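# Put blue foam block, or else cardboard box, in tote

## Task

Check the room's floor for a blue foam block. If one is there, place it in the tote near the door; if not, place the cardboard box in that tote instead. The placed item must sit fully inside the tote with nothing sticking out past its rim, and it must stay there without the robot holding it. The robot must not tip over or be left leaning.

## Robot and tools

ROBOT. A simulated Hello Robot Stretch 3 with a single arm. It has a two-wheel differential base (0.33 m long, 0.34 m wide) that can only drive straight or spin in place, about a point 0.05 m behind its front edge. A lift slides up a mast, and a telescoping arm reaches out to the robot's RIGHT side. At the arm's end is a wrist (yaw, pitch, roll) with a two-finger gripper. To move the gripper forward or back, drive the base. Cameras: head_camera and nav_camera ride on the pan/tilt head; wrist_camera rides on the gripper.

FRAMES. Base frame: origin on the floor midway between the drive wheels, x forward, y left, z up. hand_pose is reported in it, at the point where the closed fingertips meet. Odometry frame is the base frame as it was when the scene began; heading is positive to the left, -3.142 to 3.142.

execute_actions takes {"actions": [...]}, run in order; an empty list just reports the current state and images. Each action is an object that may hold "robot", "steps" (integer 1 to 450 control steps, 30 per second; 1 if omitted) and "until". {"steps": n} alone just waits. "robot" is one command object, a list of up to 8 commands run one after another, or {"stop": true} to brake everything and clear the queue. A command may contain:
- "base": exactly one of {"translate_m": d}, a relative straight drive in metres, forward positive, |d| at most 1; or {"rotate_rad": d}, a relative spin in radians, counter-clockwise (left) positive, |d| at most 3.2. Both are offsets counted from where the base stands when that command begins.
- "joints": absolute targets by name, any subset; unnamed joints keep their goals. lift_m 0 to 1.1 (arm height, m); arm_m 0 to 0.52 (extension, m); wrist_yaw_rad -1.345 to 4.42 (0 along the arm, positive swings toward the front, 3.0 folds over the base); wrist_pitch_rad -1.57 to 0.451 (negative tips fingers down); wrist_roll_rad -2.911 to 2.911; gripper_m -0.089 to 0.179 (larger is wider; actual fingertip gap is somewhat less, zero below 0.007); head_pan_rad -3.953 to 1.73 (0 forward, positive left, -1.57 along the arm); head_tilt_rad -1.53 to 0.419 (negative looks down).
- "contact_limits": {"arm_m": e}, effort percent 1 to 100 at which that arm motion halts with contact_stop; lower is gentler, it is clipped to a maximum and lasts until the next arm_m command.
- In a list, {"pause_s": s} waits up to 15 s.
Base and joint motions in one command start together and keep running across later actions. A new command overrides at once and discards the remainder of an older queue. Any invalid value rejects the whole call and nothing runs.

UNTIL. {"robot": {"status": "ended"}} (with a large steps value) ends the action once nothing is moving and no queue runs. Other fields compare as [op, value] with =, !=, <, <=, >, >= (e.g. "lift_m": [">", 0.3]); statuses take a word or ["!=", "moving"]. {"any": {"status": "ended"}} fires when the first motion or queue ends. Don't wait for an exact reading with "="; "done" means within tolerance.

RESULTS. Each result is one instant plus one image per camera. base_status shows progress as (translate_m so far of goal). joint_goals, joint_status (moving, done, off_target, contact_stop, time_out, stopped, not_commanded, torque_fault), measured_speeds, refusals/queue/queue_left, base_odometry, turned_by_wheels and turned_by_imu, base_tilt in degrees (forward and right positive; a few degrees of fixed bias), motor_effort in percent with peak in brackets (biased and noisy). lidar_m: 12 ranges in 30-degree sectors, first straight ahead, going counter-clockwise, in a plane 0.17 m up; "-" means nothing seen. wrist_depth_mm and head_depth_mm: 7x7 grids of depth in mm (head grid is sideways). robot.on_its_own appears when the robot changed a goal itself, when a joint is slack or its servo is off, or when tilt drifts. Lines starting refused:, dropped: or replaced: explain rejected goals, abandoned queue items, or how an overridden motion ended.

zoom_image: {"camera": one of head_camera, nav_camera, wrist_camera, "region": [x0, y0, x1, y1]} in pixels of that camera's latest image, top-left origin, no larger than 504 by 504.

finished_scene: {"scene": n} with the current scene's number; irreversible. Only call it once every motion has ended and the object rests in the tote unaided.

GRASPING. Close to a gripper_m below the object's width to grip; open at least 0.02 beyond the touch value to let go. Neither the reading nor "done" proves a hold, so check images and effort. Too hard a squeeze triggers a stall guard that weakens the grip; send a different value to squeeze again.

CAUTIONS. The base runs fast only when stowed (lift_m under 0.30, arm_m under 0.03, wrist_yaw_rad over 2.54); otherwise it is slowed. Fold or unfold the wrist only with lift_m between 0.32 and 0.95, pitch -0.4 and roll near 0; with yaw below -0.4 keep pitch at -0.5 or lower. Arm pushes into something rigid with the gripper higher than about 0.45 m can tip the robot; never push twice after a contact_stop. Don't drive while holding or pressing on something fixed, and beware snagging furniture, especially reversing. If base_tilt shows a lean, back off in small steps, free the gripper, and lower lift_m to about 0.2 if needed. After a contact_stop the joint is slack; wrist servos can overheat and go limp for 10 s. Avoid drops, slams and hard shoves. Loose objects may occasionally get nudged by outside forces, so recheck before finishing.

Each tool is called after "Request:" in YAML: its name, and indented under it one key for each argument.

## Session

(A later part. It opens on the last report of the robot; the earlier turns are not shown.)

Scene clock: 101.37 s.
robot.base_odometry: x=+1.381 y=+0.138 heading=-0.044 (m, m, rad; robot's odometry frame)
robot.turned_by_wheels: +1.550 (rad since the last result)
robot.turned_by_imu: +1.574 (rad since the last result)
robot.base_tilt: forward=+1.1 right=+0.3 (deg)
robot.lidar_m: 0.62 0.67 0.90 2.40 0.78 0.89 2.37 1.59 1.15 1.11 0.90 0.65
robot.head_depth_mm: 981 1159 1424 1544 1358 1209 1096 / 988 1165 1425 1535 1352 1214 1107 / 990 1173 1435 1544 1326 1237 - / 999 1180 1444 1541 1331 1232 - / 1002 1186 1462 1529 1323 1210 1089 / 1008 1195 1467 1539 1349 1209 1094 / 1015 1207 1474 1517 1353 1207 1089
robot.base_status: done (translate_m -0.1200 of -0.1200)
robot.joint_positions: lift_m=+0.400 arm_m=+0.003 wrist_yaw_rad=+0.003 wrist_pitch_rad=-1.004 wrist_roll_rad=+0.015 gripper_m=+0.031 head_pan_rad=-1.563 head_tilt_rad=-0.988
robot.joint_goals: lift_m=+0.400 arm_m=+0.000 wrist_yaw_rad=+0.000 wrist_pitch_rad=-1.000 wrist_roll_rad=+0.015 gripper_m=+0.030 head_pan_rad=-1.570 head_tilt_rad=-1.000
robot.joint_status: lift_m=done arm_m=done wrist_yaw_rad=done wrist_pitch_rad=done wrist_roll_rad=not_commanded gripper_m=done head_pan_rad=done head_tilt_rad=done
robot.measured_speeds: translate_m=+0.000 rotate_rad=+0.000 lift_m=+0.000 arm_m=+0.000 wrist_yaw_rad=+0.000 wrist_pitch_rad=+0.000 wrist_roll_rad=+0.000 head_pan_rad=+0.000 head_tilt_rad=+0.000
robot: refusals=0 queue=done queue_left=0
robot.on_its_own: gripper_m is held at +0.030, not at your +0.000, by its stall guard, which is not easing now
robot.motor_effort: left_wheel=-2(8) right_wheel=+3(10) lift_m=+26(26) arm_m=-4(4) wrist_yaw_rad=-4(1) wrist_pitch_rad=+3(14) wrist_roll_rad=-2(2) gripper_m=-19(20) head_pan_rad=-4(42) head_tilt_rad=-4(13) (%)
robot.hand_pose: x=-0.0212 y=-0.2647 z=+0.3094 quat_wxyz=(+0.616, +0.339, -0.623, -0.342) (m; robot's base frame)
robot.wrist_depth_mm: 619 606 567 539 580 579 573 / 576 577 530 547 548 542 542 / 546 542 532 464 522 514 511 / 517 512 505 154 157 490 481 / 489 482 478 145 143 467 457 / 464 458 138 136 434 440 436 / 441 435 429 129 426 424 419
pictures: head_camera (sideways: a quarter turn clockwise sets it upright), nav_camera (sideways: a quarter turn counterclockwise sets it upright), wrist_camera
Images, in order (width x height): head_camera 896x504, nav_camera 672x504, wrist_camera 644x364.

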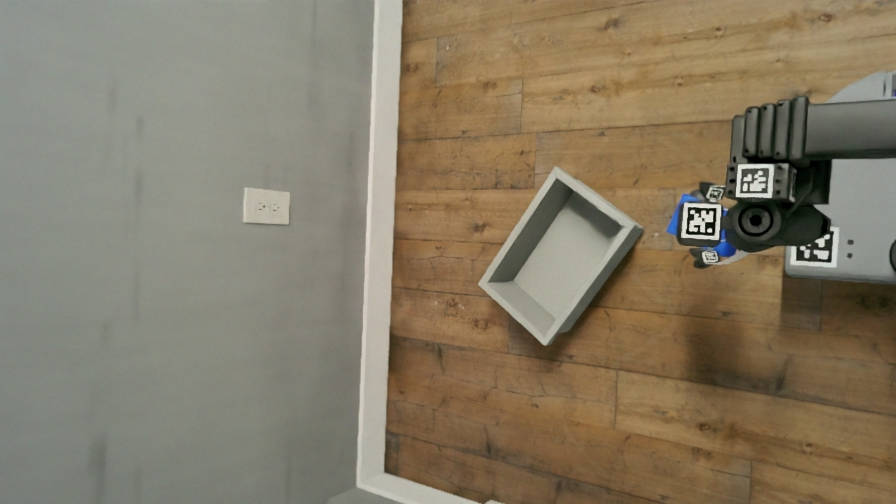

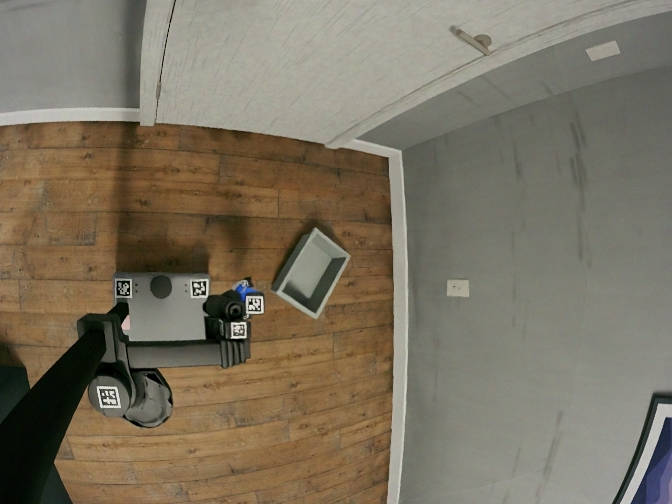

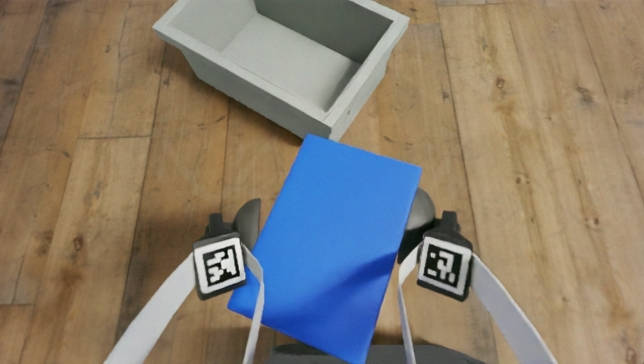

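Request:
execute_actions:
  actions:
    - {"robot":[{"base":{"translate_m":0.07},"joints":{"arm_m":0.27}},{"joints":{"lift_m":0.24}}],"steps":450,"until":{"robot":{"status":"ended"}}}

Scene clock: 107.03 s.
robot.base_odometry: x=+1.451 y=+0.135 heading=-0.044 (m, m, rad; robot's odometry frame)
robot.turned_by_wheels: +0.000 (rad since the last result)
robot.turned_by_imu: +0.000 (rad since the last result)
robot.base_tilt: forward=+1.1 right=+0.5 (deg)
robot.lidar_m: 0.55 0.60 0.81 2.15 0.78 0.89 2.38 1.59 1.15 0.47 0.80 0.58
robot.head_depth_mm: 980 1157 1414 1535 1354 1208 1094 / 988 1166 1427 1534 1357 1206 1126 / 988 1169 1434 1537 1295 1209 - / 996 1176 1448 1538 1317 1207 - / 1000 1184 1454 1536 1362 1211 1093 / 1010 1193 1467 1533 1354 1212 1093 / 1013 1205 1433 1476 1353 1209 1094
robot.base_status: done (translate_m +0.0700 of +0.0700)
robot.joint_positions: lift_m=+0.240 arm_m=+0.270 wrist_yaw_rad=+0.002 wrist_pitch_rad=-1.005 wrist_roll_rad=+0.015 gripper_m=+0.031 head_pan_rad=-1.563 head_tilt_rad=-0.988
robot.joint_goals: lift_m=+0.240 arm_m=+0.270 wrist_yaw_rad=+0.000 wrist_pitch_rad=-1.000 wrist_roll_rad=+0.015 gripper_m=+0.030 head_pan_rad=-1.570 head_tilt_rad=-1.000
robot.joint_status: lift_m=done arm_m=done wrist_yaw_rad=done wrist_pitch_rad=done wrist_roll_rad=not_commanded gripper_m=done head_pan_rad=done head_tilt_rad=done
robot.measured_speeds: translate_m=+0.000 rotate_rad=+0.000 lift_m=+0.000 arm_m=+0.000 wrist_yaw_rad=+0.000 wrist_pitch_rad=+0.000 wrist_roll_rad=+0.000 head_pan_rad=+0.000 head_tilt_rad=+0.000
robot: refusals=0 queue=done queue_left=0
robot.on_its_own: gripper_m is held at +0.030, not at your +0.000, by its stall guard, which is not easing now
robot.motor_effort: left_wheel=-2(4) right_wheel=+3(7) lift_m=+19(27) arm_m=+5(10) wrist_yaw_rad=-2(3) wrist_pitch_rad=+3(3) wrist_roll_rad=-2(2) gripper_m=-21(20) head_pan_rad=-4(4) head_tilt_rad=-5(4) (%)
robot.hand_pose: x=-0.0214 y=-0.5315 z=+0.1496 quat_wxyz=(+0.615, +0.339, -0.624, -0.343) (m; robot's base frame)
robot.wrist_depth_mm: 407 404 269 257 389 385 380 / 384 255 302 313 242 357 358 / 358 243 341 343 297 232 328 / 339 257 329 155 157 272 227 / 322 316 194 144 144 242 298 / 306 305 138 135 287 182 289 / 290 288 285 130 249 191 275
pictures: head_camera (sideways: a quarter turn clockwise sets it upright), nav_camera (sideways: a quarter turn counterclockwise sets it upright), wrist_camera
Images, in order (width x height): head_camera 896x504, nav_camera 672x504, wrist_camera 644x364.

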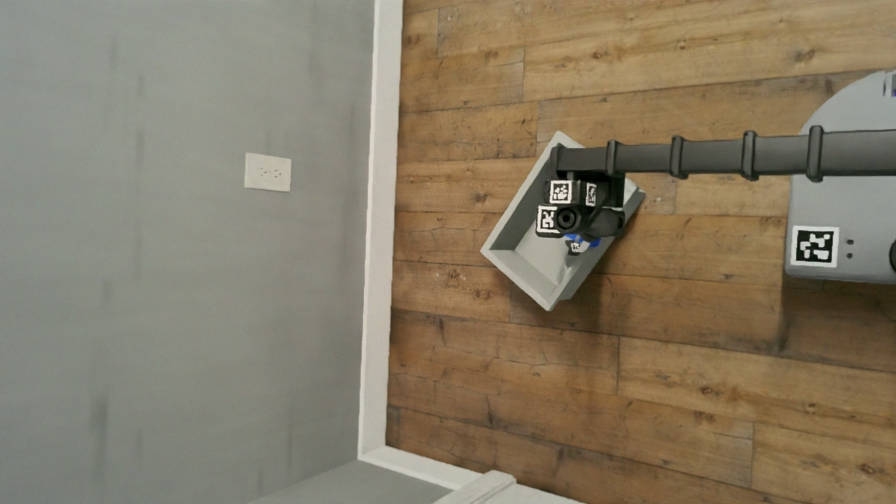

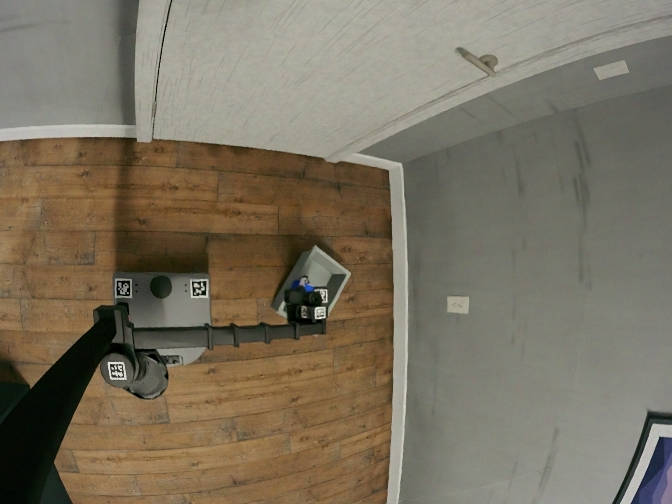

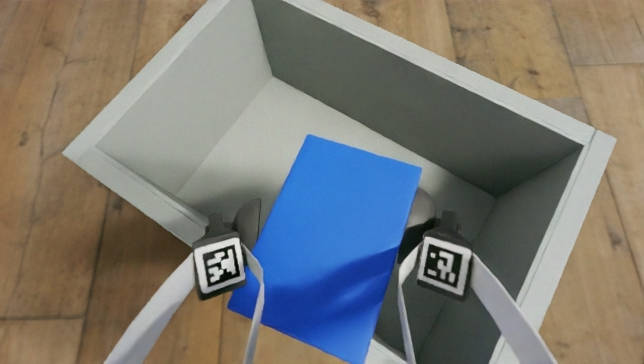

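Block is near the rim; extend more.

Request:
execute_actions:
  actions:
    - {"robot":[{"joints":{"arm_m":0.34}}],"steps":450,"until":{"robot":{"status":"ended"}}}

Scene clock: 108.90 s.
robot.base_odometry: x=+1.451 y=+0.135 heading=-0.044 (m, m, rad; robot's odometry frame)
robot.turned_by_wheels: +0.000 (rad since the last result)
robot.turned_by_imu: +0.000 (rad since the last result)
robot.base_tilt: forward=+1.0 right=+0.4 (deg)
robot.lidar_m: 0.55 0.60 0.81 2.15 0.78 0.89 2.38 1.59 1.15 0.54 0.80 0.58
robot.head_depth_mm: 983 1161 1414 1547 1351 1208 1092 / 986 1164 1427 1530 1353 1209 1126 / 991 1177 1438 1546 1308 1209 - / 996 1181 1443 1534 1314 1205 - / 1001 1186 1453 1544 1357 1204 1093 / 1007 1195 1465 1543 1360 1207 1094 / 1010 1204 1431 1477 1352 1216 1094
robot.base_status: done (translate_m +0.0700 of +0.0700)
robot.joint_positions: lift_m=+0.240 arm_m=+0.340 wrist_yaw_rad=+0.002 wrist_pitch_rad=-1.005 wrist_roll_rad=+0.015 gripper_m=+0.031 head_pan_rad=-1.563 head_tilt_rad=-0.988
robot.joint_goals: lift_m=+0.240 arm_m=+0.340 wrist_yaw_rad=+0.000 wrist_pitch_rad=-1.000 wrist_roll_rad=+0.015 gripper_m=+0.030 head_pan_rad=-1.570 head_tilt_rad=-1.000
robot.joint_status: lift_m=done arm_m=done wrist_yaw_rad=done wrist_pitch_rad=done wrist_roll_rad=not_commanded gripper_m=done head_pan_rad=done head_tilt_rad=done
robot.measured_speeds: translate_m=+0.000 rotate_rad=+0.000 lift_m=+0.000 arm_m=+0.000 wrist_yaw_rad=+0.000 wrist_pitch_rad=+0.000 wrist_roll_rad=+0.000 head_pan_rad=+0.000 head_tilt_rad=+0.000
robot: refusals=0 queue=done queue_left=0
robot.on_its_own: gripper_m is held at +0.030, not at your +0.000, by its stall guard, which is not easing now
robot.motor_effort: left_wheel=-2(2) right_wheel=+3(2) lift_m=+20(19) arm_m=+5(3) wrist_yaw_rad=-2(2) wrist_pitch_rad=+3(3) wrist_roll_rad=-2(2) gripper_m=-21(19) head_pan_rad=-3(4) head_tilt_rad=-3(4) (%)
robot.hand_pose: x=-0.0214 y=-0.6015 z=+0.1496 quat_wxyz=(+0.615, +0.339, -0.624, -0.343) (m; robot's base frame)
robot.wrist_depth_mm: 408 404 399 395 388 385 379 / 383 379 240 245 365 359 358 / 358 352 276 248 219 340 337 / 339 225 320 154 157 204 319 / 316 242 302 144 143 232 191 / 297 206 138 135 284 255 185 / 289 181 228 130 275 262 177
pictures: head_camera (sideways: a quarter turn clockwise sets it upright), nav_camera (sideways: a quarter turn counterclockwise sets it upright), wrist_camera
Images, in order (width x height): head_camera 896x504, nav_camera 672x504, wrist_camera 644x364.

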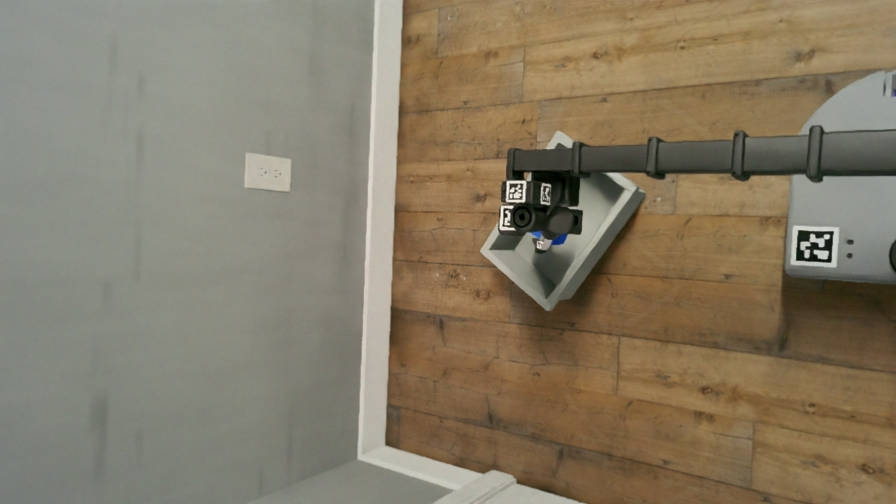

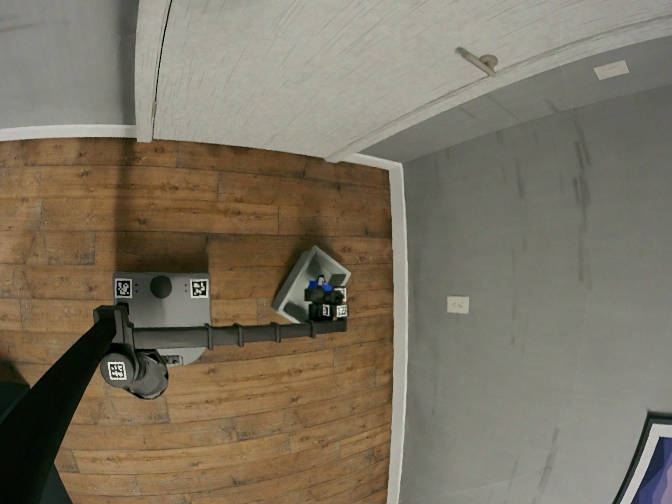

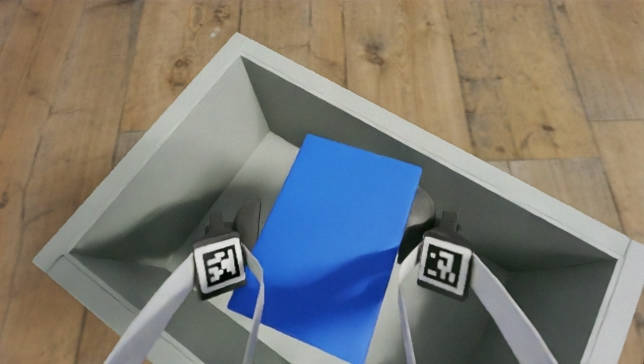

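Request:
execute_actions:
  actions:
    - {"robot":[{"joints":{"arm_m":0.325,"lift_m":0.2}},{"joints":{"gripper_m":0.085}},{"joints":{"lift_m":0.4}},{"joints":{"arm_m":0.0}}],"steps":450,"until":{"robot":{"status":"ended"}}}

Scene clock: 117.30 s.
robot.base_odometry: x=+1.451 y=+0.135 heading=-0.044 (m, m, rad; robot's odometry frame)
robot.turned_by_wheels: +0.000 (rad since the last result)
robot.turned_by_imu: -0.001 (rad since the last result)
robot.base_tilt: forward=+1.1 right=+0.3 (deg)
robot.lidar_m: 0.55 0.60 0.81 2.15 0.79 0.89 2.38 1.59 1.15 1.10 0.80 0.58
robot.head_depth_mm: 982 1156 1409 1542 1345 1209 1097 / 986 1163 1424 1532 1356 1218 1106 / 991 1172 1434 1543 1319 1248 - / 998 1179 1443 1537 1327 1228 - / 1001 1185 1449 1537 1355 1213 1094 / 1009 1194 1467 1533 1352 1209 1092 / 1015 1204 1436 1486 1355 1208 1092
robot.base_status: done (translate_m +0.0700 of +0.0700)
robot.joint_positions: lift_m=+0.400 arm_m=+0.003 wrist_yaw_rad=+0.002 wrist_pitch_rad=-1.006 wrist_roll_rad=+0.014 gripper_m=+0.085 head_pan_rad=-1.563 head_tilt_rad=-0.988
robot.joint_goals: lift_m=+0.400 arm_m=+0.000 wrist_yaw_rad=+0.000 wrist_pitch_rad=-1.000 wrist_roll_rad=+0.014 gripper_m=+0.085 head_pan_rad=-1.570 head_tilt_rad=-1.000
robot.joint_status: lift_m=done arm_m=done wrist_yaw_rad=done wrist_pitch_rad=done wrist_roll_rad=not_commanded gripper_m=done head_pan_rad=done head_tilt_rad=done
robot.measured_speeds: translate_m=+0.000 rotate_rad=+0.000 lift_m=+0.000 arm_m=+0.000 wrist_yaw_rad=+0.000 wrist_pitch_rad=+0.000 wrist_roll_rad=+0.000 head_pan_rad=+0.000 head_tilt_rad=+0.000
robot: refusals=0 queue=done queue_left=0
robot.motor_effort: left_wheel=-2(2) right_wheel=+2(3) lift_m=+26(29) arm_m=-4(6) wrist_yaw_rad=-2(2) wrist_pitch_rad=+3(3) wrist_roll_rad=-1(2) gripper_m=+0(75) head_pan_rad=-4(3) head_tilt_rad=-4(4) (%)
robot.hand_pose: x=-0.0214 y=-0.2643 z=+0.3092 quat_wxyz=(+0.616, +0.339, -0.623, -0.343) (m; robot's base frame)
robot.wrist_depth_mm: 611 610 537 578 490 579 581 / 582 578 556 509 546 543 545 / 542 538 532 522 514 522 510 / 511 506 504 501 494 487 484 / 485 482 478 471 468 459 460 / 462 459 444 453 444 442 433 / 435 435 435 434 428 425 418
pictures: head_camera (sideways: a quarter turn clockwise sets it upright), nav_camera (sideways: a quarter turn counterclockwise sets it upright), wrist_camera
Images, in order (width x height): head_camera 896x504, nav_camera 672x504, wrist_camera 644x364.

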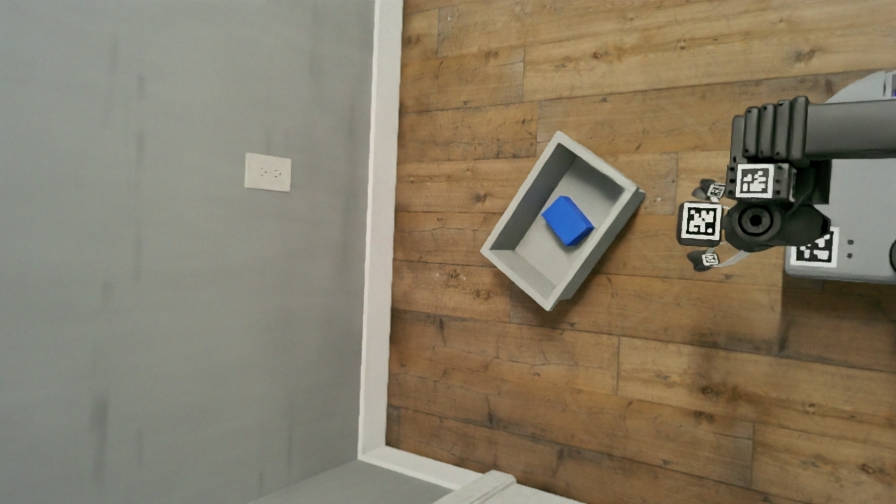

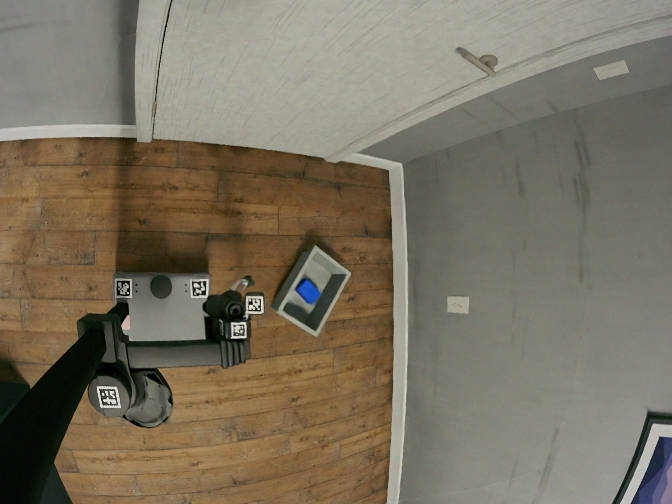

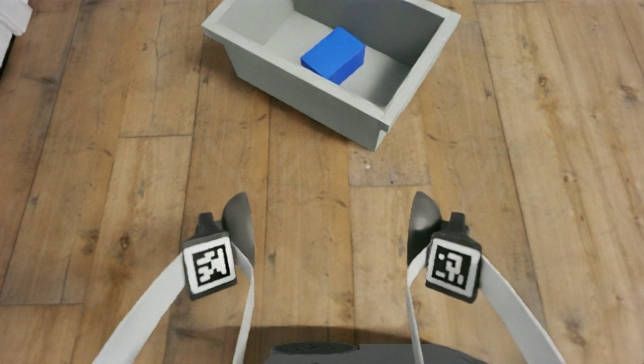

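Request:
finished_scene:
  scene: 2

The scene is finished: the task was done.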